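# Remove box lid and set it top-up on table

## Task

Lift the lid from the box and place it flat on the table, top side up, resting entirely on the table surface and clear of the box, then release it. The box must remain standing upright. Lifting the lid loose more than a few centimetres above the table risks failure, though a small hop while it sits on the box is acceptable. It only counts if the result stays in place without the robot holding it.

## Robot and tools

Robot: two arms, left_arm and right_arm, each ending in a parallel-finger gripper with a wrist camera (cam_left_wrist, cam_right_wrist, both 672x504). The arm names are labels only; they do not refer to sides of an image.

Scene frame: origin on the table top between the arms, +z up, +x out over the table, left_arm on the +y side. Result lines give each gripper's end_effector_position (metres) and end_effector_quat_wxyz, plus linear (m/s) and angular (rad/s) velocity, all in this frame. Printed positions can be off from reality, more so at long reach. Arm bases may be tilted; any mounting plates and the metal frame behind the arms are fixed obstacles.

Gripper axes: fingers point along the gripper's +z, and open/close along its y. The reported position is the point between the pads when closed, roughly 2 cm short of the fingertips; closing pushes the tips about 10 mm further along +z.

A command row always has 14 numbers in [-1, 1]: left_arm dx, dy, dz, rx, ry, rz, opening, then right_arm in the same seven-number order. Both arms appear in every row even if one is idle. dx..rz are an offset, not a pose: they are expressed in that gripper's own axes and measured from the gripper's measured pose at the start of the action (for the first action in a call, the last pose reported in a result). Scale: 1.0 equals 0.6 m of translation or 180 degrees of rotation; rx, ry, rz form a single rotation vector. Opening is absolute: +1 fully open (0.084 m), -1 closed.

execute_actions(actions): actions is a list of actions; each action is a table of up to 15 rows, one row per 1/30 s control step. Fewer rows means the final row is held for the remaining steps. Every row is relative to the action's start pose, not to the previous row. An empty list just returns the current state and images. Per step, the commanded pose is clipped to 70 mm and 16 degrees from the measured pose, so a large offset may need several actions; after an action the arm only continues to its last clipped pose. Position takes priority over orientation when both cannot be met. Results also list step readings of end_effector_position; HELD next to an arm label means part of that arm's row was held back on that step.

move(target, speed, blocking): target is one 14-number row in the same layout, its offsets taken from the pose shown in the latest result of this scene. Each gripper travels in a straight line toward its target; both paths finish together, lasting 0.5 to 10 s (cut off at 10 s). Rotation goes the short way. speed is the top path speed in m/s, 0.002 to 0.5 (default 0.25); turning is capped at twice that in rad/s. Paths do not avoid obstacles or the other arm, the gripper may lag, drift, or overshoot speed near full extension. Faster contact and targets placed deeper past a surface press harder. Opening is sent when the move starts. The result adds a move: line with the ending (done, off_target, moving, held, fault) and limits (paced = the sent pose was clipped; held = a check blocked some steps, after which the arm may surge) plus each gripper's remaining distance to its target. If only one arm is named, the other finished. With blocking=false the result comes after 0.5 s while motion continues; use wait(0) to check, and call wait or stop before sending new rows or moves.

wait(seconds): 0 to 10 s; arms keep their last command; returns early if a running move ends. stop(): brakes the running move (needs room to brake; fingers keep moving). zoom_image(camera, region): region is [x0, y0, x1, y1] in pixels of that camera's last full image, at most 504x504. finished_scene(scene): ends the scene given by number; irreversible, and the goal must hold on its own at that point.

Gripping: grip_measured is the measured finger opening on the command scale. To keep hold, command an opening clearly below grip_measured; the gap sets squeeze force (up to about 24 N per pad for objects up to about 6 cm). Closing fast can squeeze harder. "pose unreachable" means the clearance check altered or blocked that arm's command.

For an idle arm, send its offset back to where it should be in a reply's first call, then zeros afterward, always with its intended opening. An arm stopped by an object keeps pressing until given a new command.

Avoid: the arms colliding or pressing each other; knocking anything off the table; dropping or flinging the lid, or lifting it loose high above the table; tipping the box; hard pushes. Excess joint torque (load limits in N m: waist 43.5, shoulder 43.5, elbow 26.1, forearm roll 26.1, wrist pitch 17.4, wrist roll 17.4, including held weight) triggers a torque fault: the arm backs off, holds 10 s and drops the rest of the call. Holding loads heats motors; MOTOR HOT appears at 65 °C and an OVER-TEMPERATURE FAULT brakes the arm at 80 °C. Loose objects may occasionally be nudged by outside disturbances. The simulation keeps running while you compose replies, with the robot holding its last command.

Each tool is called as name([rows], argument=value, ...), one row to a line, values as JSON.

## Session

I'll start by looking at the scene.

execute_actions(actions=[])

Scene clock: 0.00 s.
left_arm: end_effector_position=(+0.3476, +0.7550, +0.2227) grip_measured=+1.00 end_effector_quat_wxyz=(-0.028, +0.922, +0.070, +0.379) end_effector_velocity=(-0.000, +0.000, +0.000) end_effector_angular_velocity=(+0.000, -0.001, +0.001) | right_arm: end_effector_position=(+0.4894, +0.0402, +0.2700) grip_measured=+1.00 end_effector_quat_wxyz=(-0.312, +0.634, -0.705, +0.065) end_effector_velocity=(-0.000, +0.000, +0.000) end_effector_angular_velocity=(+0.000, -0.000, +0.001)
Joint positions: left_arm=[ 0.497 -0.978 -0.785 -0.133  0.337  1.034  0.084] | right_arm=[ 1.032  1.128 -1.754 -1.359  1.107  3.365  0.084]
Joint velocities: left_arm=[ 0.     0.    -0.001 -0.001  0.     0.     0.   ] | right_arm=[ 0.001 -0.     0.001  0.     0.     0.    -0.   ]
Joint torques (N m, as the arm reports them, + toward a larger angle): no reading
Hand target (left_arm): +0.348, +0.755, +0.223; -0.028, +0.922, +0.070, +0.379
Hand target (right_arm): +0.489, +0.040, +0.270; +0.312, -0.634, +0.705, -0.065

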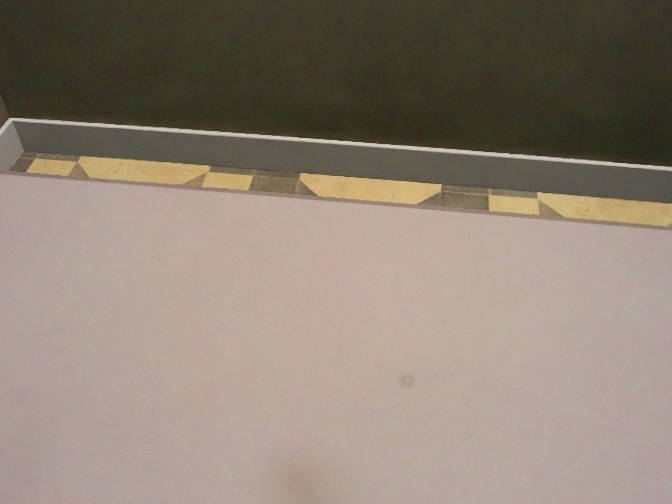

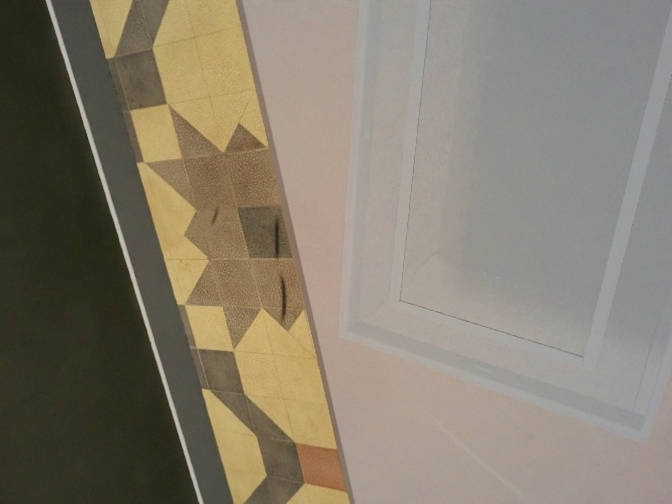

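zoom_image(camera="cam_right_wrist", region=[320, 150, 672, 480])

Region (320, 150, 672, 480) of cam_right_wrist's 672x504 image, scaled by 1.432, with more detail than that image has; it fills the top 472 rows of this view, and the rest is white.

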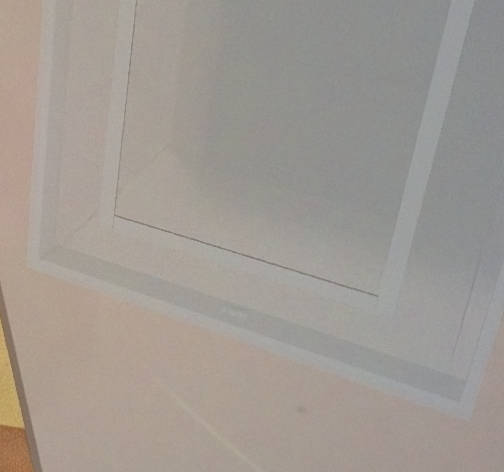

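move(target=[0.003,0.495,-0.177,-0.3513,0.1053,0.2384,1, 0.122,0.0955,-0.48,0,0,0,1], speed=0.4)

Scene clock: 122.30 s.
left_arm: end_effector_position=(+0.3192, +0.4509, +0.2993) grip_measured=+1.00 end_effector_quat_wxyz=(-0.306, -0.695, +0.462, -0.459) end_effector_velocity=(-0.000, -0.002, +0.001) end_effector_angular_velocity=(-0.001, -0.002, -0.008) | right_arm: end_effector_position=(+0.2903, -0.1039, +0.4468) grip_measured=+1.00 end_effector_quat_wxyz=(-0.311, +0.634, -0.705, +0.063) end_effector_velocity=(-0.001, -0.001, +0.003) end_effector_angular_velocity=(+0.003, -0.001, +0.000)
Joint positions: left_arm=[ 0.08  -1.041 -0.755 -0.331  1.296  1.753  0.084] | right_arm=[ 1.547  0.641 -1.323 -0.969  1.413  3.441  0.084]
Joint velocities: left_arm=[-0.01   0.002  0.     0.005  0.002 -0.004 -0.   ] | right_arm=[ 0.005 -0.003 -0.001  0.002  0.003 -0.001  0.   ]
Joint torques (N m, as the arm reports them, + toward a larger angle): left_arm=[  0.17  -6.36 -14.72  -0.4   -0.07  -0.09] | right_arm=[ 10.36 -12.93 -11.23  -2.37  -1.33  -0.05]
Hand target (left_arm): +0.319, +0.451, +0.299; +0.306, +0.694, -0.462, +0.459
Hand target (right_arm): +0.290, -0.104, +0.447; +0.312, -0.634, +0.705, -0.063
Off the commanded pose (left_arm): 0.001 m, 0 deg.
Off the commanded pose (right_arm): 0.002 m, 0 deg.
move: done

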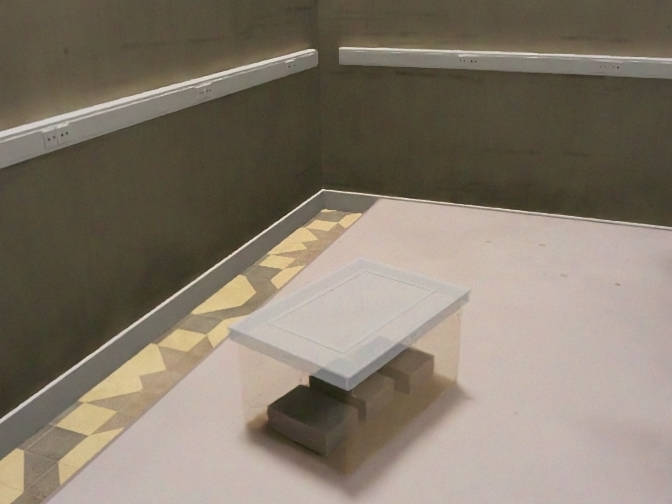

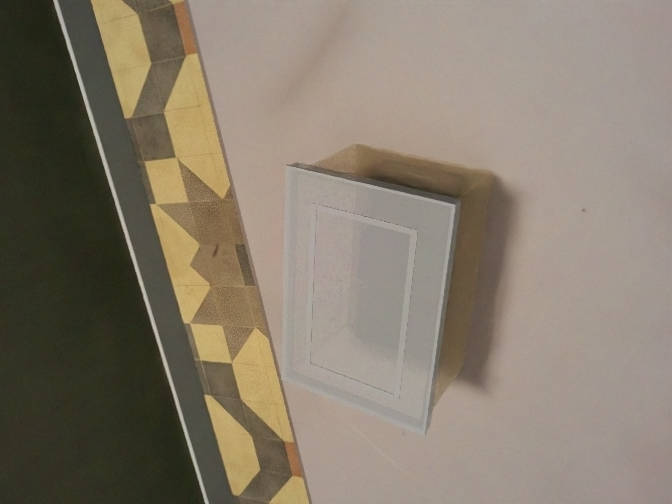

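zoom_image(camera="cam_left_wrist", region=[215, 245, 485, 485])

zoom_image(camera="cam_right_wrist", region=[260, 130, 540, 450])

Region (215, 245, 485, 485) of cam_left_wrist's 672x504 image, scaled by 1.867, with more detail than that image has.

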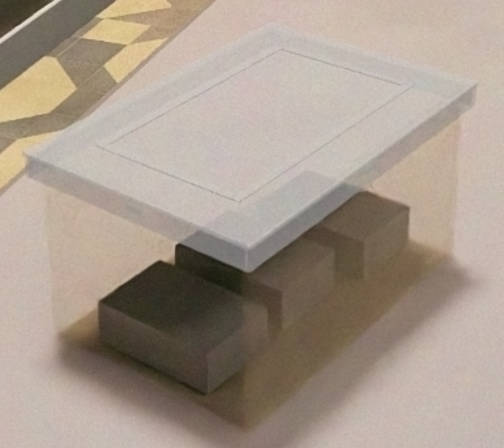

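Region (260, 130, 540, 450) of cam_right_wrist's 672x504 image, scaled by 1.575, with more detail than that image has; it fills the left 441 columns of this view, and the rest is white.

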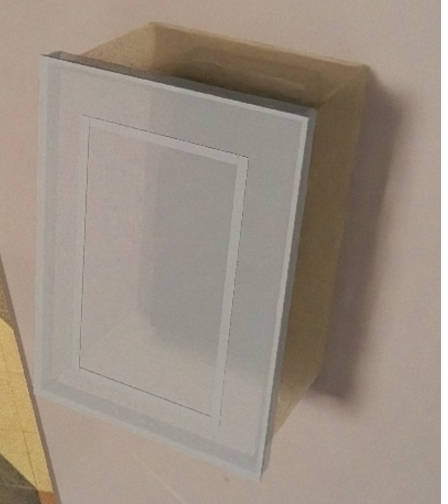

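move(target=[-0.0625,-0.1395,0.668,-0.0909,-0.1866,-0.3809,0.1, 0.2847,0.0328,0.5589,0.0361,-0.2072,-0.3673,0.1], speed=0.33)

Scene clock: 244.97 s.
left_arm: end_effector_position=(+0.5329, +0.1556, +0.1092) grip_measured=+0.09 end_effector_quat_wxyz=(+0.458, +0.879, -0.118, -0.060) end_effector_velocity=(+0.001, -0.002, -0.001) end_effector_angular_velocity=(+0.000, +0.010, -0.006) | right_arm: end_effector_position=(+0.4471, -0.1600, +0.1067) grip_measured=+0.09 end_effector_quat_wxyz=(-0.456, +0.880, -0.117, +0.065) end_effector_velocity=(+0.000, +0.000, -0.002) end_effector_angular_velocity=(+0.001, -0.000, +0.010)
Joint positions: left_arm=[-0.238  0.425 -1.444  0.059  1.017  0.145  0.048] | right_arm=[ 0.32   0.426 -0.897 -2.335  0.155  2.617  0.048]
Joint velocities: left_arm=[ 0.     0.015 -0.02  -0.001  0.015 -0.004  0.   ] | right_arm=[-0.007  0.006 -0.007  0.008 -0.01  -0.02  -0.   ]
Joint torques (N m, as the arm reports them, + toward a larger angle): left_arm=[-23.34 -13.87 -10.32   0.12  -0.41  -0.13] | right_arm=[ 19.   -13.48  -3.47   0.33  -1.52  -0.01]
Hand target (left_arm): +0.533, +0.155, +0.109; +0.458, +0.879, -0.119, -0.061
Hand target (right_arm): +0.447, -0.160, +0.106; -0.455, +0.880, -0.117, +0.065
Off the commanded pose (left_arm): 0.002 m, 0 deg.
Off the commanded pose (right_arm): 0.003 m, 0 deg.
move: done

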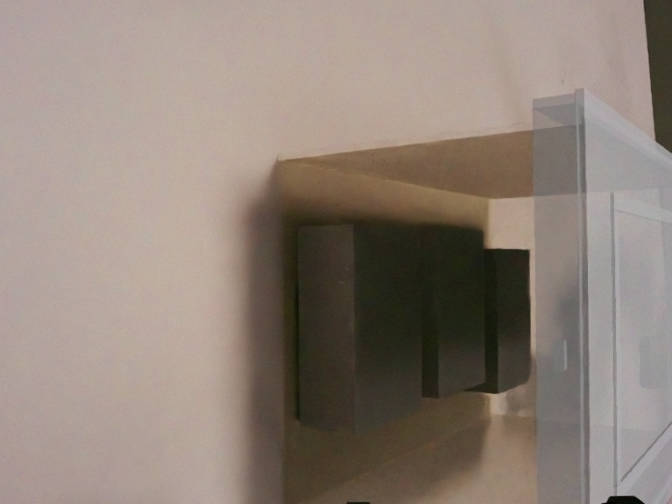

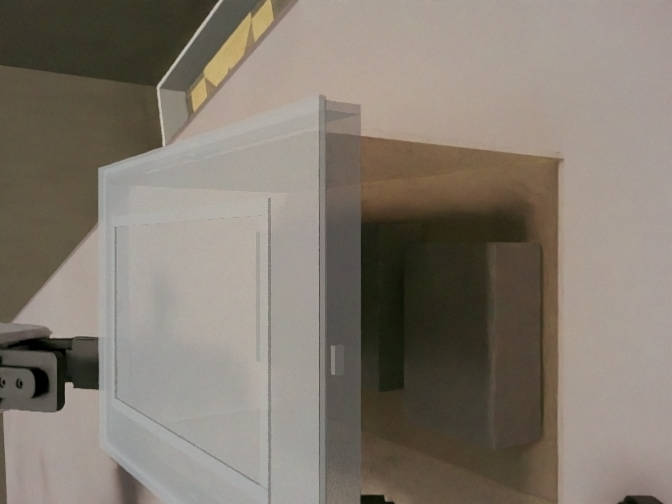

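zoom_image(camera="cam_left_wrist", region=[472, 70, 672, 270])

zoom_image(camera="cam_left_wrist", region=[322, 304, 672, 504])

zoom_image(camera="cam_right_wrist", region=[250, 70, 450, 270])

zoom_image(camera="cam_right_wrist", region=[280, 304, 672, 504])

zoom_image(camera="cam_right_wrist", region=[0, 150, 300, 470])

Region (472, 70, 672, 270) of cam_left_wrist's 672x504 image, scaled by 2.520, with more detail than that image has.

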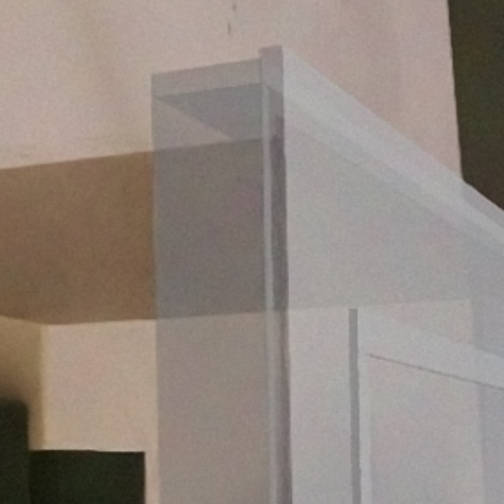

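Region (322, 304, 672, 504) of cam_left_wrist's 672x504 image, scaled by 1.440, with more detail than that image has; it fills the top 288 rows of this view, and the rest is white.

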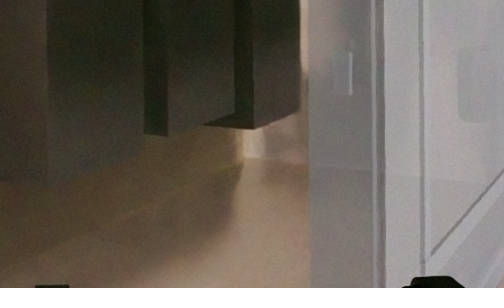

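Region (250, 70, 450, 270) of cam_right_wrist's 672x504 image, scaled by 2.520, with more detail than that image has.

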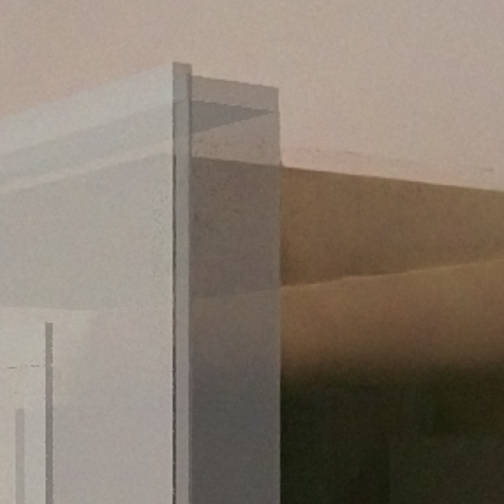

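Region (280, 304, 672, 504) of cam_right_wrist's 672x504 image, scaled by 1.286, with more detail than that image has; it fills the top 257 rows of this view, and the rest is white.

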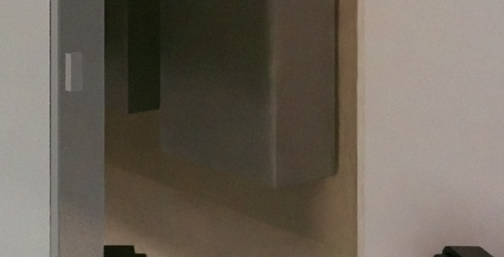

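Region (0, 150, 300, 470) of cam_right_wrist's 672x504 image, scaled by 1.575, with more detail than that image has; it fills the left 472 columns of this view, and the rest is white.

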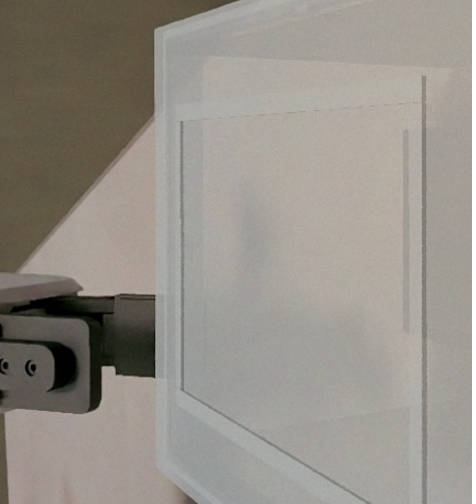

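move(target=[0.0667,0.0495,0.067,0,0,0,0.1, 0.0633,-0.0643,0.0802,0,0,0,0.1], speed=0.12)

Scene clock: 366.07 s.
left_arm: end_effector_position=(+0.5583, +0.0971, +0.1107) grip_measured=+0.09 end_effector_quat_wxyz=(+0.458, +0.879, -0.118, -0.060) end_effector_velocity=(-0.001, -0.003, -0.001) end_effector_angular_velocity=(+0.000, +0.001, -0.006) | right_arm: end_effector_position=(+0.5000, -0.1111, +0.1106) grip_measured=+0.09 end_effector_quat_wxyz=(-0.456, +0.880, -0.118, +0.065) end_effector_velocity=(+0.002, +0.001, -0.000) end_effector_angular_velocity=(-0.005, +0.003, +0.005)
Joint positions: left_arm=[-0.294  0.599 -1.59   0.06   0.991  0.087  0.048] | right_arm=[ 0.34   0.611 -1.125 -2.051  0.137  2.347  0.048]
Joint velocities: left_arm=[-0.002  0.008 -0.003  0.001  0.001  0.     0.   ] | right_arm=[-0.001  0.005 -0.004  0.044  0.001 -0.046 -0.   ]
Joint torques (N m, as the arm reports them, + toward a larger angle): left_arm=[-25.83 -14.22 -10.82   0.13  -0.56  -0.01] | right_arm=[ 21.87 -15.17  -3.99  -0.22  -1.88  -0.02]
Hand target (left_arm): +0.558, +0.097, +0.111; +0.458, +0.879, -0.118, -0.060
Hand target (right_arm): +0.500, -0.111, +0.111; -0.456, +0.880, -0.117, +0.065
Off the commanded pose (left_arm): 0.000 m, 0 deg.
Off the commanded pose (right_arm): 0.000 m, 0 deg.
move: done

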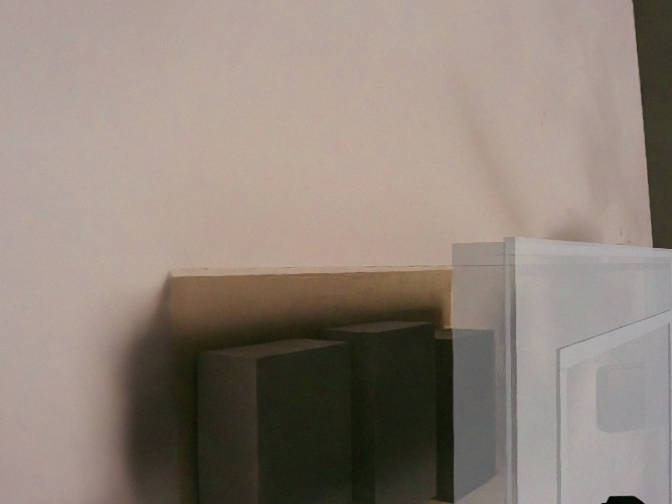

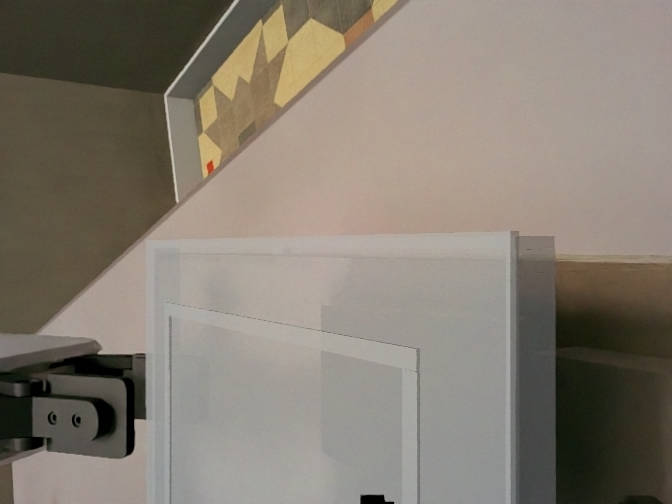

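zoom_image(camera="cam_right_wrist", region=[0, 300, 240, 504])

zoom_image(camera="cam_left_wrist", region=[432, 224, 672, 504])

zoom_image(camera="cam_right_wrist", region=[340, 444, 672, 504])

zoom_image(camera="cam_right_wrist", region=[480, 210, 600, 300])

Region (0, 300, 240, 504) of cam_right_wrist's 672x504 image, scaled by 2.100, with more detail than that image has; it fills the top 428 rows of this view, and the rest is white.

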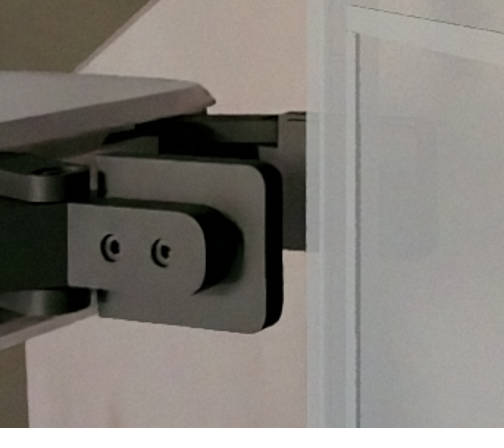

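Region (432, 224, 672, 504) of cam_left_wrist's 672x504 image, scaled by 1.800, with more detail than that image has; it fills the left 432 columns of this view, and the rest is white.

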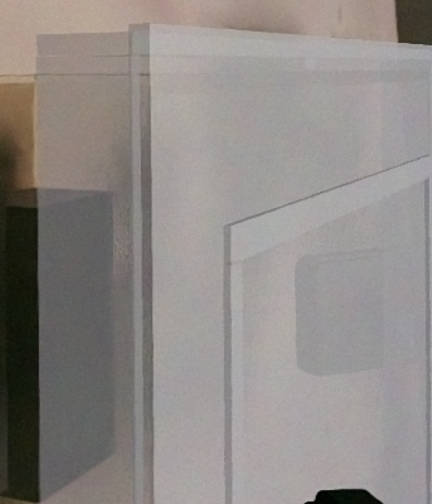

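Region (340, 444, 672, 504) of cam_right_wrist's 672x504 image, scaled by 1.518, with more detail than that image has; it fills the top 91 rows of this view, and the rest is white.

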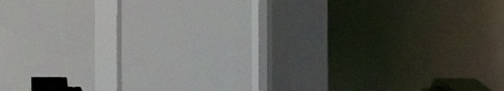

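Region (480, 210, 600, 300) of cam_right_wrist's 672x504 image, scaled by 4.200, with more detail than that image has; it fills the top 378 rows of this view, and the rest is white.

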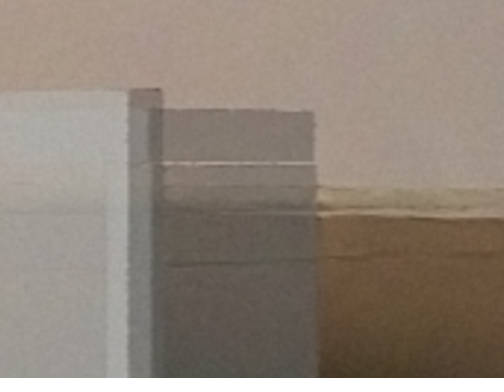

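execute_actions([
  [[0,0.0026,0.0022,0,0,0,-0.1,0,-0.0016,0.0009,0,0,0,-0.1],[0,0.0026,0.0022,0,0,0,-0.1,0,-0.0016,0.0009,0,0,0,-0.1],[0,0.0026,0.0022,0,0,0,-0.2,0,-0.0016,0.0009,0,0,0,-0.2],[0,0.0052,0.0045,0,0,0,-0.29,0,-0.0033,0.0018,0,0,0,-0.29]],
])

Scene clock: 464.30 s.
left_arm: end_effector_position=(+0.5573, +0.0934, +0.1117) grip_measured=-0.31 end_effector_quat_wxyz=(+0.458, +0.879, -0.118, -0.060) end_effector_velocity=(+0.000, +0.000, +0.000) end_effector_angular_velocity=(-0.000, -0.001, +0.001) | right_arm: end_effector_position=(+0.5005, -0.1093, +0.1114) grip_measured=-0.30 end_effector_quat_wxyz=(-0.456, +0.880, -0.118, +0.065) end_effector_velocity=(-0.000, +0.001, +0.000) end_effector_angular_velocity=(-0.000, -0.001, +0.001)
Joint positions: left_arm=[-0.299  0.601 -1.585  0.061  0.984  0.082  0.031] | right_arm=[ 0.343  0.616 -1.129 -2.042  0.139  2.342  0.031]
Joint velocities: left_arm=[-0.    -0.001  0.    -0.    -0.001 -0.001 -0.   ] | right_arm=[ 0.001  0.001 -0.001  0.002  0.    -0.003 -0.   ]
Joint torques (N m, as the arm reports them, + toward a larger angle): left_arm=[-25.77 -14.1  -10.84   0.18  -0.54  -0.03] | right_arm=[ 22.71 -14.29  -4.34   0.04  -2.13  -0.13]
Hand target (left_arm): +0.557, +0.093, +0.112; +0.458, +0.879, -0.118, -0.060
Hand target (right_arm): +0.501, -0.109, +0.112; -0.456, +0.880, -0.118, +0.065
Off the commanded pose (left_arm): 0.000 m, 0 deg.
Off the commanded pose (right_arm): 0.000 m, 0 deg.
Step readings (end_effector_position):
0: left_arm (+0.5582, +0.0967, +0.1107) | right_arm (+0.5001, -0.1109, +0.1106)
1: left_arm (+0.5582, +0.0967, +0.1107) | right_arm (+0.5001, -0.1108, +0.1106)
2: left_arm (+0.5582, +0.0965, +0.1108) | right_arm (+0.5002, -0.1107, +0.1106)
4: left_arm (+0.5580, +0.0958, +0.1110) | right_arm (+0.5002, -0.1104, +0.1109)
8: left_arm (+0.5573, +0.0938, +0.1115) | right_arm (+0.5004, -0.1096, +0.1113)
15: end_effector_position above

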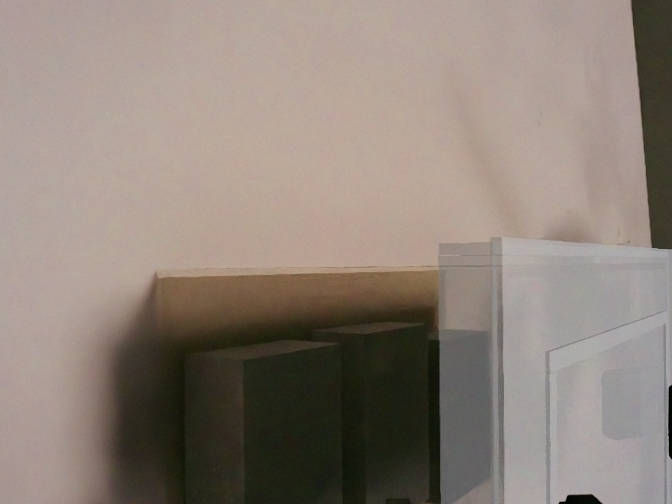

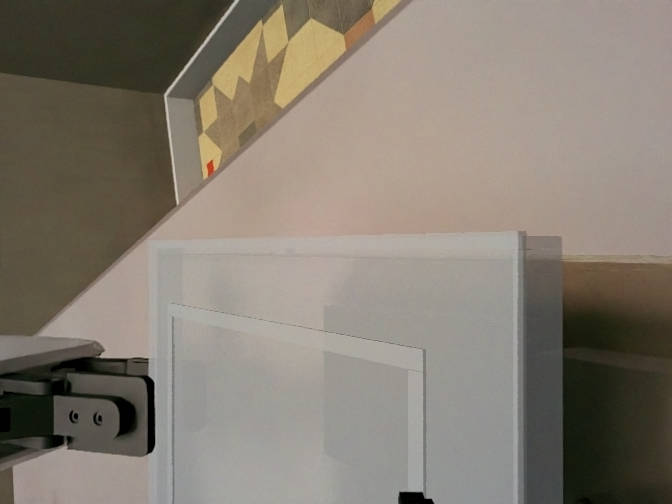

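execute_actions([
  [[0,0.0008,0.0011,0,0,0,-0.29,0,-0.0008,0.0011,0,0,0,-0.29],[0,0.0008,0.0011,0,0,0,-0.29,0,-0.0008,0.0011,0,0,0,-0.29],[0,0.0016,0.0023,0,0,0,-0.29,0,-0.0016,0.0023,0,0,0,-0.29],[0,0.0016,0.0023,0,0,0,-0.29,0,-0.0016,0.0023,0,0,0,-0.29],[0,0.0024,0.0034,0,0,0,-0.29,0,-0.0024,0.0034,0,0,0,-0.29]],
])

Scene clock: 474.43 s.
left_arm: end_effector_position=(+0.5573, +0.0919, +0.1118) grip_measured=-0.30 end_effector_quat_wxyz=(+0.457, +0.879, -0.118, -0.059) end_effector_velocity=(+0.001, +0.000, +0.000) end_effector_angular_velocity=(+0.001, -0.002, +0.002) | right_arm: end_effector_position=(+0.5011, -0.1069, +0.1115) grip_measured=-0.30 end_effector_quat_wxyz=(-0.456, +0.880, -0.118, +0.065) end_effector_velocity=(-0.001, +0.000, -0.000) end_effector_angular_velocity=(+0.000, +0.002, +0.001)
Joint positions: left_arm=[-0.3    0.603 -1.583  0.061  0.98   0.079  0.031] | right_arm=[ 0.345  0.623 -1.136 -2.039  0.14   2.34   0.031]
Joint velocities: left_arm=[-0.001 -0.001  0.     0.001 -0.002 -0.001  0.   ] | right_arm=[ 0.     0.001  0.     0.003 -0.    -0.002  0.   ]
Joint torques (N m, as the arm reports them, + toward a larger angle): left_arm=[-27.72 -12.17  -9.08  -0.34  -0.62  -0.04] | right_arm=[ 23.46 -13.73  -4.97  -0.05  -2.09  -0.07]
Hand target (left_arm): +0.557, +0.091, +0.112; +0.458, +0.879, -0.118, -0.060
Hand target (right_arm): +0.501, -0.107, +0.111; -0.456, +0.880, -0.118, +0.065
Off the commanded pose (left_arm): 0.001 m, 0 deg.
Off the commanded pose (right_arm): 0.000 m, 0 deg.
Step readings (end_effector_position):
0: left_arm (+0.5572, +0.0932, +0.1117) | right_arm (+0.5005, -0.1091, +0.1116)
1: left_arm (+0.5573, +0.0932, +0.1117) | right_arm (+0.5005, -0.1091, +0.1116)
2: left_arm (+0.5573, +0.0932, +0.1117) | right_arm (+0.5005, -0.1090, +0.1116)
4: left_arm (+0.5572, +0.0928, +0.1118) | right_arm (+0.5006, -0.1085, +0.1116)
8: left_arm (+0.5570, +0.0917, +0.1118) | right_arm (+0.5009, -0.1073, +0.1115)
15: end_effector_position above

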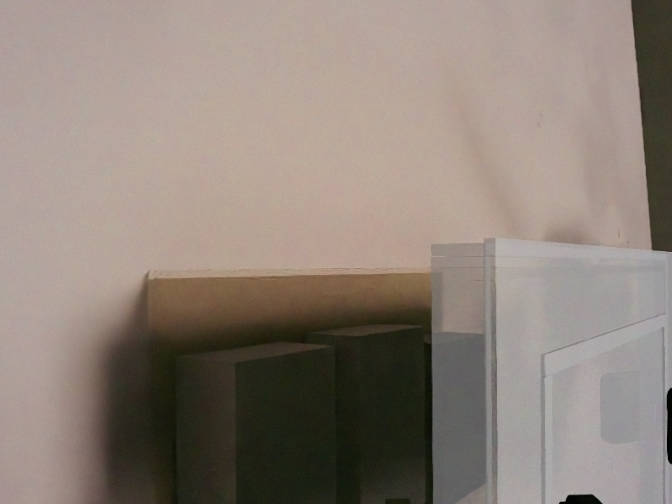

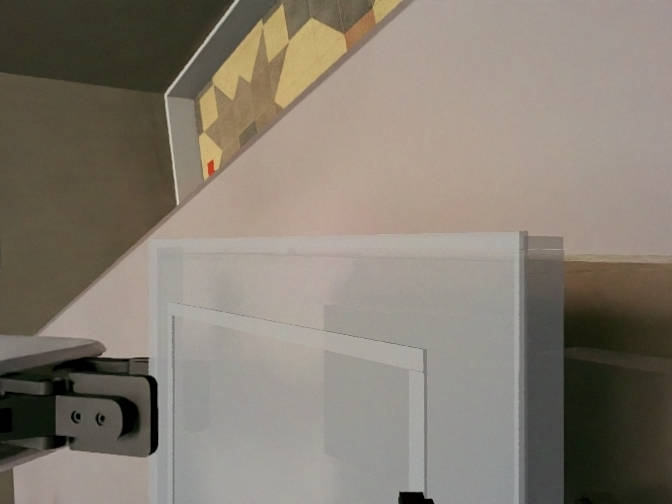

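zoom_image(camera="cam_right_wrist", region=[380, 440, 660, 504])

zoom_image(camera="cam_left_wrist", region=[360, 440, 640, 504])

zoom_image(camera="cam_right_wrist", region=[60, 330, 240, 480])

zoom_image(camera="cam_left_wrist", region=[542, 340, 672, 480])

Region (380, 440, 660, 504) of cam_right_wrist's 672x504 image, scaled by 1.800, with more detail than that image has; it fills the top 115 rows of this view, and the rest is white.

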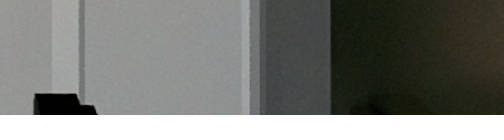

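Region (360, 440, 640, 504) of cam_left_wrist's 672x504 image, scaled by 1.800, with more detail than that image has; it fills the top 115 rows of this view, and the rest is white.

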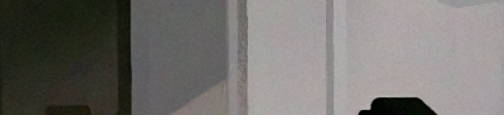

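Region (60, 330, 240, 480) of cam_right_wrist's 672x504 image, scaled by 2.800, with more detail than that image has.

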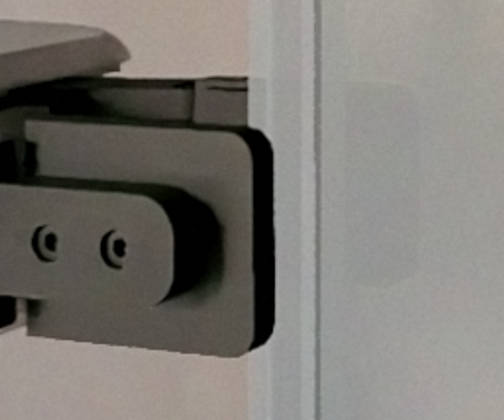

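Region (542, 340, 672, 480) of cam_left_wrist's 672x504 image, scaled by 3.600, with more detail than that image has; it fills the left 468 columns of this view, and the rest is white.

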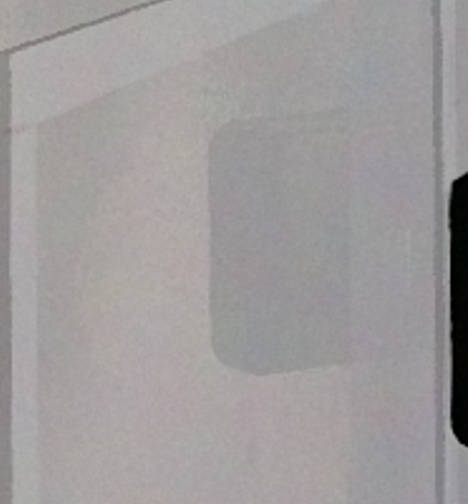

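execute_actions([
  [[0,-0.0017,-0.0018,0,0,0,-0.29,0,0.0004,-0.0027,0,0,0,-0.29],[0,-0.0017,-0.0018,0,0,0,-0.29,0,0.0004,-0.0027,0,0,0,-0.29],[0,-0.0034,-0.0037,0,0,0,-0.29,0,0.0008,-0.0055,0,0,0,-0.29],[0,-0.0034,-0.0037,0,0,0,-0.32,0,0.0008,-0.0055,0,0,0,-0.32],[0,-0.0034,-0.0037,0,0,0,-0.35,0,0.0008,-0.0055,0,0,0,-0.35],[0,-0.0034,-0.0037,0,0,0,-0.38,0,0.0008,-0.0055,0,0,0,-0.38],[0,-0.0034,-0.0037,0,0,0,-0.41,0,0.0008,-0.0055,0,0,0,-0.41],[0,-0.0034,-0.0037,0,0,0,-0.44,0,0.0008,-0.0055,0,0,0,-0.44],[0,-0.0034,-0.0037,0,0,0,-0.47,0,0.0008,-0.0055,0,0,0,-0.47],[0,-0.0034,-0.0037,0,0,0,-0.5,0,0.0008,-0.0055,0,0,0,-0.5],[0,-0.0034,-0.0037,0,0,0,-0.53,0,0.0008,-0.0055,0,0,0,-0.53],[0,-0.0034,-0.0037,0,0,0,-0.55,0,0.0008,-0.0055,0,0,0,-0.55]],
])

wait(seconds=0.3)

Scene clock: 523.53 s.
left_arm: end_effector_position=(+0.5569, +0.0937, +0.1113) grip_measured=-0.53 end_effector_quat_wxyz=(+0.458, +0.879, -0.119, -0.060) end_effector_velocity=(+0.001, +0.000, -0.000) end_effector_angular_velocity=(+0.000, -0.002, +0.000) | right_arm: end_effector_position=(+0.5007, -0.1098, +0.1133) grip_measured=-0.42 end_effector_quat_wxyz=(-0.456, +0.880, -0.118, +0.065) end_effector_velocity=(+0.001, -0.001, -0.001) end_effector_angular_velocity=(-0.002, -0.001, -0.002)
Joint positions: left_arm=[-0.298  0.601 -1.585  0.061  0.986  0.083  0.021] | right_arm=[ 0.345  0.611 -1.126 -2.035  0.139  2.336  0.026]
Joint velocities: left_arm=[ 0.     0.    -0.001  0.001 -0.001  0.001  0.   ] | right_arm=[-0.002 -0.002  0.001 -0.001  0.002 -0.001 -0.001]
Joint torques (N m, as the arm reports them, + toward a larger angle): left_arm=[-28.04 -12.16  -9.63  -0.44  -0.77   0.  ] | right_arm=[ 22.4  -13.27  -3.96  -0.01  -1.88  -0.06]
Hand target (left_arm): +0.558, +0.095, +0.111; +0.457, +0.879, -0.118, -0.059
Hand target (right_arm): +0.500, -0.110, +0.113; -0.456, +0.880, -0.118, +0.065
Off the commanded pose (left_arm): 0.002 m, 0 deg.
Off the commanded pose (right_arm): 0.000 m, 0 deg.
Step readings (end_effector_position):
0: left_arm (+0.5567, +0.0910, +0.1118) | right_arm (+0.5012, -0.1068, +0.1114)
1: left_arm (+0.5568, +0.0911, +0.1118) | right_arm (+0.5012, -0.1069, +0.1114)
2: left_arm (+0.5568, +0.0912, +0.1118) | right_arm (+0.5011, -0.1071, +0.1115)
4: left_arm (+0.5565, +0.0912, +0.1116) | right_arm (+0.5010, -0.1079, +0.1117)
8: left_arm (+0.5562, +0.0925, +0.1103) | right_arm (+0.5008, -0.1093, +0.1129)
15: end_effector_position above

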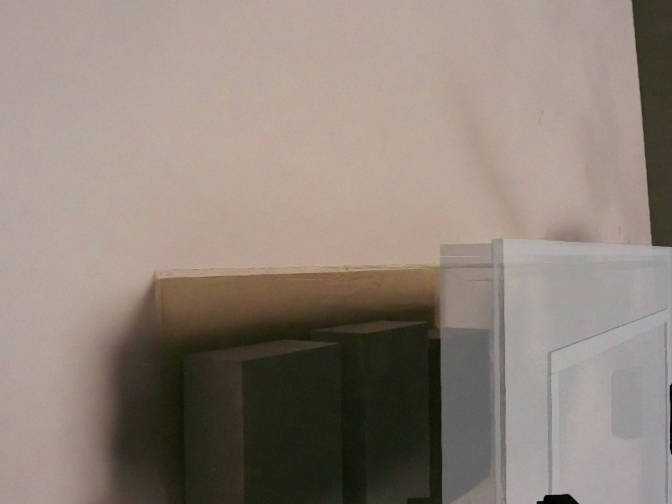

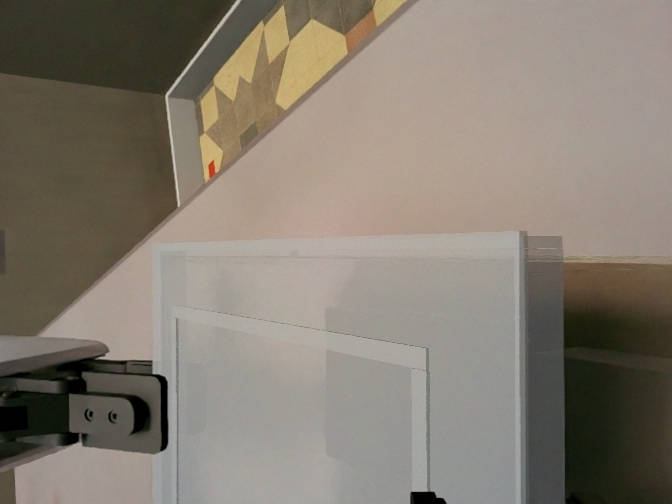

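Scene clock: 523.83 s.
left_arm: end_effector_position=(+0.5573, +0.0939, +0.1113) grip_measured=-0.53 end_effector_quat_wxyz=(+0.458, +0.879, -0.118, -0.060) end_effector_velocity=(+0.002, +0.001, +0.001) end_effector_angular_velocity=(-0.000, -0.002, +0.004) | right_arm: end_effector_position=(+0.5006, -0.1098, +0.1133) grip_measured=-0.43 end_effector_quat_wxyz=(-0.456, +0.880, -0.118, +0.065) end_effector_velocity=(+0.001, -0.001, +0.000) end_effector_angular_velocity=(-0.000, -0.000, -0.002)
Joint positions: left_arm=[-0.298  0.601 -1.586  0.061  0.986  0.083  0.021] | right_arm=[ 0.345  0.611 -1.126 -2.035  0.139  2.336  0.025]
Joint velocities: left_arm=[ 0.    -0.002 -0.001 -0.    -0.001  0.    -0.   ] | right_arm=[-0.001 -0.002  0.    -0.     0.001  0.    -0.   ]
Joint torques (N m, as the arm reports them, + toward a larger angle): left_arm=[-26.73 -13.72 -11.29  -0.1   -1.06  -0.01] | right_arm=[ 21.84 -13.07  -3.57  -0.12  -1.59  -0.12]
Hand target (left_arm): +0.558, +0.095, +0.111; +0.457, +0.879, -0.118, -0.059
Hand target (right_arm): +0.500, -0.110, +0.113; -0.456, +0.880, -0.118, +0.065
Off the commanded pose (left_arm): 0.001 m, 0 deg.
Off the commanded pose (right_arm): 0.000 m, 0 deg.
wait: 0.30 s; at rest by 0.17 s

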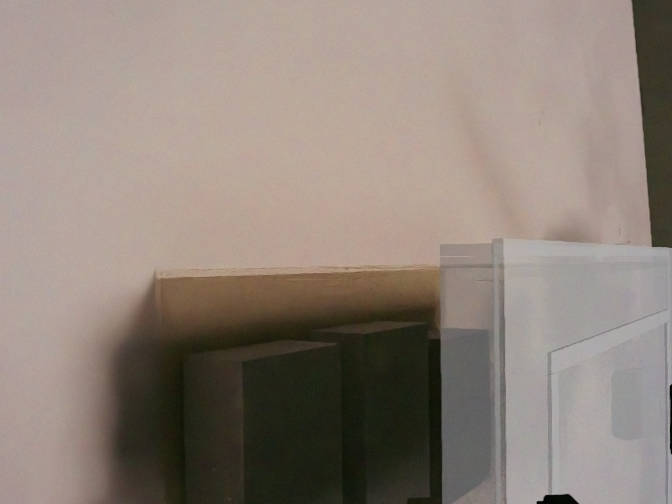

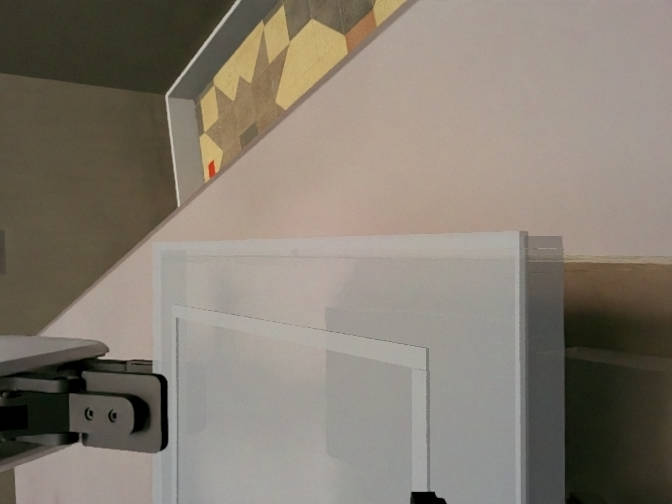

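execute_actions(actions=[])

zoom_image(camera="cam_right_wrist", region=[380, 440, 660, 504])

zoom_image(camera="cam_left_wrist", region=[360, 440, 640, 504])

zoom_image(camera="cam_left_wrist", region=[542, 340, 672, 480])

Scene clock: 543.13 s.
left_arm: end_effector_position=(+0.5580, +0.0947, +0.1114) grip_measured=-0.53 end_effector_quat_wxyz=(+0.457, +0.879, -0.118, -0.059) end_effector_velocity=(+0.000, -0.000, -0.000) end_effector_angular_velocity=(+0.000, +0.000, +0.000) | right_arm: end_effector_position=(+0.5003, -0.1098, +0.1131) grip_measured=-0.43 end_effector_quat_wxyz=(-0.456, +0.880, -0.118, +0.065) end_effector_velocity=(+0.000, -0.000, +0.001) end_effector_angular_velocity=(+0.000, -0.001, -0.000)
Joint positions: left_arm=[-0.297  0.6   -1.587  0.061  0.985  0.083  0.021] | right_arm=[ 0.345  0.611 -1.125 -2.035  0.139  2.336  0.025]
Joint velocities: left_arm=[ 0.     0.001 -0.001  0.    -0.    -0.     0.   ] | right_arm=[ 0.001 -0.    -0.001  0.    -0.    -0.001 -0.   ]
Joint torques (N m, as the arm reports them, + toward a larger angle): left_arm=[-23.66 -17.8  -15.46   0.61  -1.56  -0.07] | right_arm=[ 18.12 -12.58  -2.09  -0.63  -0.3    0.02]
Hand target (left_arm): +0.558, +0.095, +0.111; +0.457, +0.879, -0.118, -0.059
Hand target (right_arm): +0.500, -0.110, +0.113; -0.456, +0.880, -0.118, +0.065
Off the commanded pose (left_arm): 0.000 m, 0 deg.
Off the commanded pose (right_arm): 0.000 m, 0 deg.

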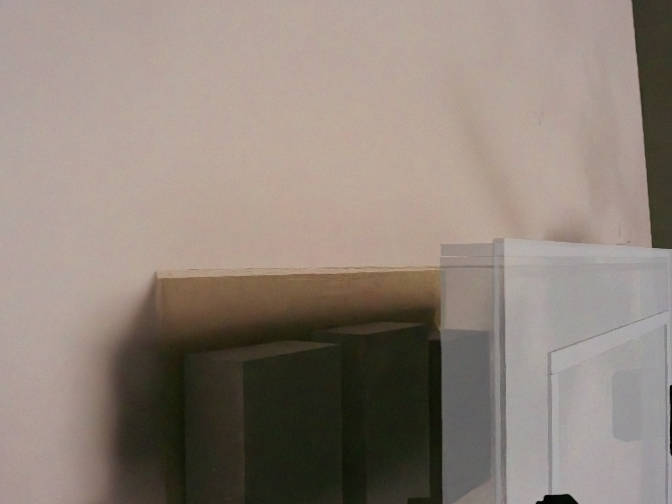

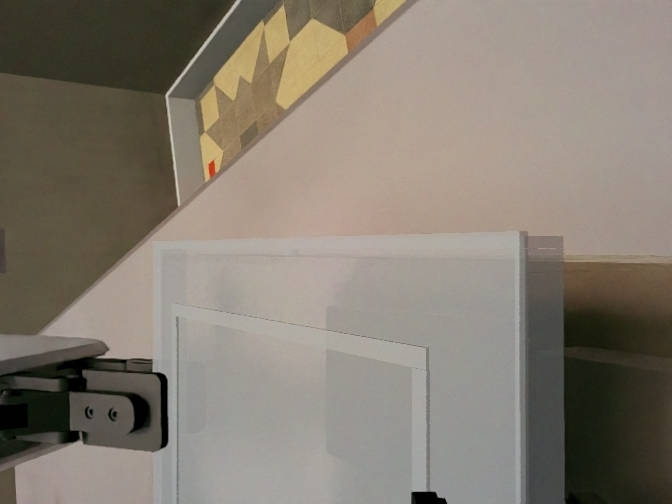

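Region (380, 440, 660, 504) of cam_right_wrist's 672x504 image, scaled by 1.800, with more detail than that image has; it fills the top 115 rows of this view, and the rest is white.

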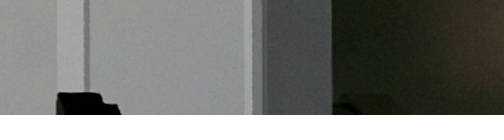

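Region (360, 440, 640, 504) of cam_left_wrist's 672x504 image, scaled by 1.800, with more detail than that image has; it fills the top 115 rows of this view, and the rest is white.

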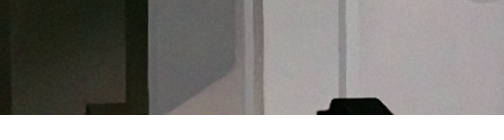

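Region (542, 340, 672, 480) of cam_left_wrist's 672x504 image, scaled by 3.600, with more detail than that image has; it fills the left 468 columns of this view, and the rest is white.

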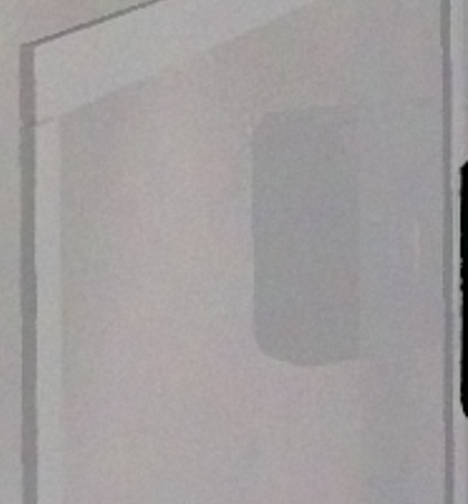

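execute_actions([
  [[0,0,0,0,0,0,-0.55,0,0,0,0,0,0,-0.38],[0,0,0,0,0,0,-0.55,0,0,0,0,0,0,-0.34],[0,0,0,0,0,0,-0.55,0,0,0,0,0,0,-0.34],[0,0,0,0,0,0,-0.55,0,0,-0.002,0,0,0,-0.34]],
])

Scene clock: 568.50 s.
left_arm: end_effector_position=(+0.5586, +0.0952, +0.1116) grip_measured=-0.54 end_effector_quat_wxyz=(+0.457, +0.880, -0.117, -0.059) end_effector_velocity=(-0.001, +0.000, -0.000) end_effector_angular_velocity=(+0.001, +0.002, -0.001) | right_arm: end_effector_position=(+0.4993, -0.1107, +0.1128) grip_measured=-0.36 end_effector_quat_wxyz=(-0.455, +0.880, -0.118, +0.064) end_effector_velocity=(+0.001, +0.001, +0.004) end_effector_angular_velocity=(+0.005, -0.005, +0.002)
Joint positions: left_arm=[-0.297  0.6   -1.587  0.061  0.985  0.083  0.021] | right_arm=[ 0.344  0.608 -1.12  -2.033  0.14   2.334  0.028]
Joint velocities: left_arm=[ 0.    -0.002  0.003  0.     0.001 -0.001  0.   ] | right_arm=[ 0.004 -0.002 -0.001  0.    -0.004 -0.001 -0.   ]
Joint torques (N m, as the arm reports them, + toward a larger angle): left_arm=[-24.52 -15.81 -12.97   0.49  -1.11  -0.09] | right_arm=[ 21.82 -15.23  -4.12  -0.01  -1.78  -0.02]
Hand target (left_arm): +0.558, +0.095, +0.111; +0.457, +0.879, -0.118, -0.059
Hand target (right_arm): +0.500, -0.111, +0.114; -0.456, +0.880, -0.118, +0.065
Off the commanded pose (left_arm): 0.001 m, 0 deg.
Off the commanded pose (right_arm): 0.001 m, 0 deg.
Step readings (end_effector_position):
0: left_arm (+0.5581, +0.0947, +0.1114) | right_arm (+0.5003, -0.1098, +0.1130)
1: left_arm (+0.5581, +0.0947, +0.1114) | right_arm (+0.5003, -0.1098, +0.1130)
2: left_arm (+0.5581, +0.0948, +0.1114) | right_arm (+0.5003, -0.1098, +0.1130)
4: left_arm (+0.5589, +0.0954, +0.1118) | right_arm (+0.4999, -0.1099, +0.1123)
8: left_arm (+0.5588, +0.0953, +0.1117) | right_arm (+0.4995, -0.1106, +0.1124)
15: end_effector_position above

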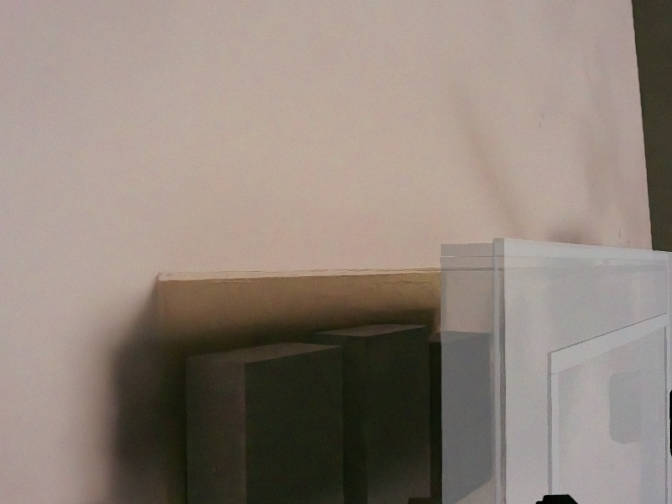

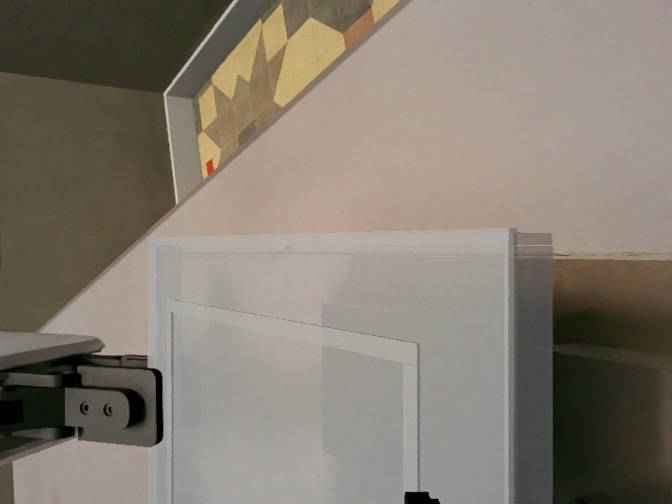

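execute_actions(actions=[])

zoom_image(camera="cam_right_wrist", region=[380, 440, 660, 504])

zoom_image(camera="cam_left_wrist", region=[542, 340, 672, 480])

Scene clock: 574.60 s.
left_arm: end_effector_position=(+0.5580, +0.0947, +0.1114) grip_measured=-0.54 end_effector_quat_wxyz=(+0.457, +0.879, -0.118, -0.059) end_effector_velocity=(-0.000, -0.000, -0.000) end_effector_angular_velocity=(-0.001, -0.000, -0.001) | right_arm: end_effector_position=(+0.5000, -0.1107, +0.1138) grip_measured=-0.36 end_effector_quat_wxyz=(-0.456, +0.880, -0.118, +0.065) end_effector_velocity=(-0.002, +0.001, -0.000) end_effector_angular_velocity=(+0.000, +0.000, +0.003)
Joint positions: left_arm=[-0.297  0.6   -1.587  0.061  0.985  0.083  0.021] | right_arm=[ 0.345  0.607 -1.121 -2.033  0.139  2.334  0.028]
Joint velocities: left_arm=[ 0.     0.     0.    -0.001  0.     0.001  0.   ] | right_arm=[ 0.001  0.001  0.002 -0.001 -0.001 -0.     0.   ]
Joint torques (N m, as the arm reports them, + toward a larger angle): left_arm=[-25.68 -13.8  -10.63   0.28  -0.62  -0.07] | right_arm=[ 21.88 -15.11  -4.13   0.    -1.89  -0.05]
Hand target (left_arm): +0.558, +0.095, +0.111; +0.457, +0.879, -0.118, -0.059
Hand target (right_arm): +0.500, -0.111, +0.114; -0.456, +0.880, -0.118, +0.065
Off the commanded pose (left_arm): 0.000 m, 0 deg.
Off the commanded pose (right_arm): 0.000 m, 0 deg.

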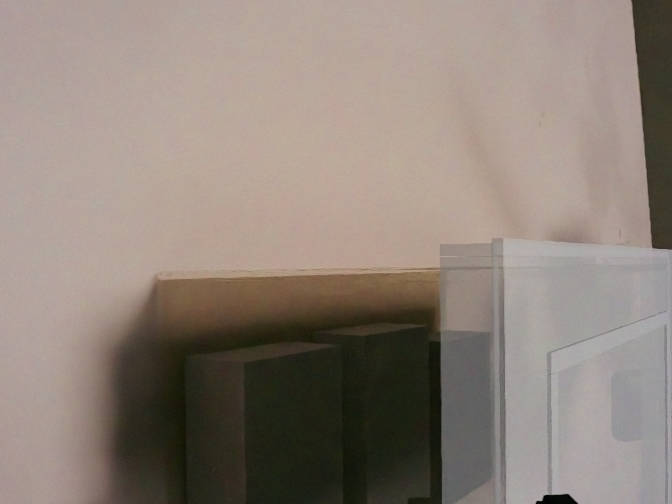

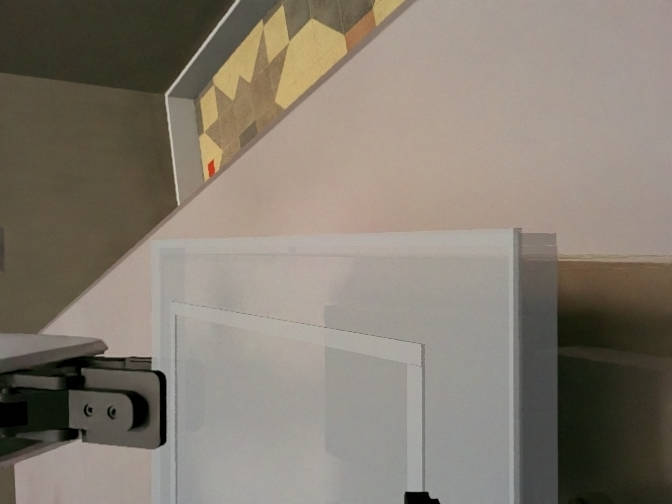

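Region (380, 440, 660, 504) of cam_right_wrist's 672x504 image, scaled by 1.800, with more detail than that image has; it fills the top 115 rows of this view, and the rest is white.

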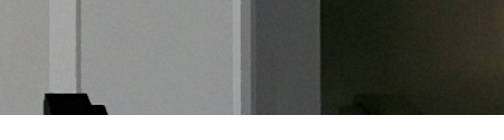

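Region (542, 340, 672, 480) of cam_left_wrist's 672x504 image, scaled by 3.600, with more detail than that image has; it fills the left 468 columns of this view, and the rest is white.

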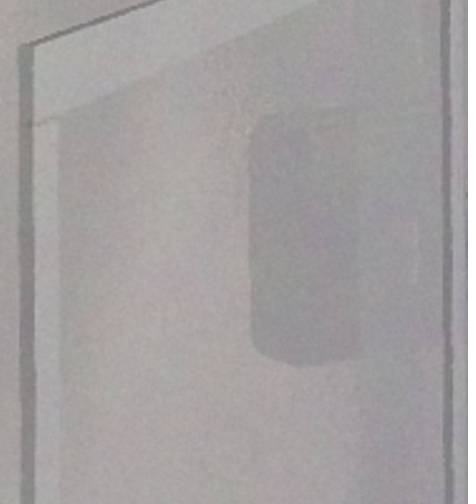

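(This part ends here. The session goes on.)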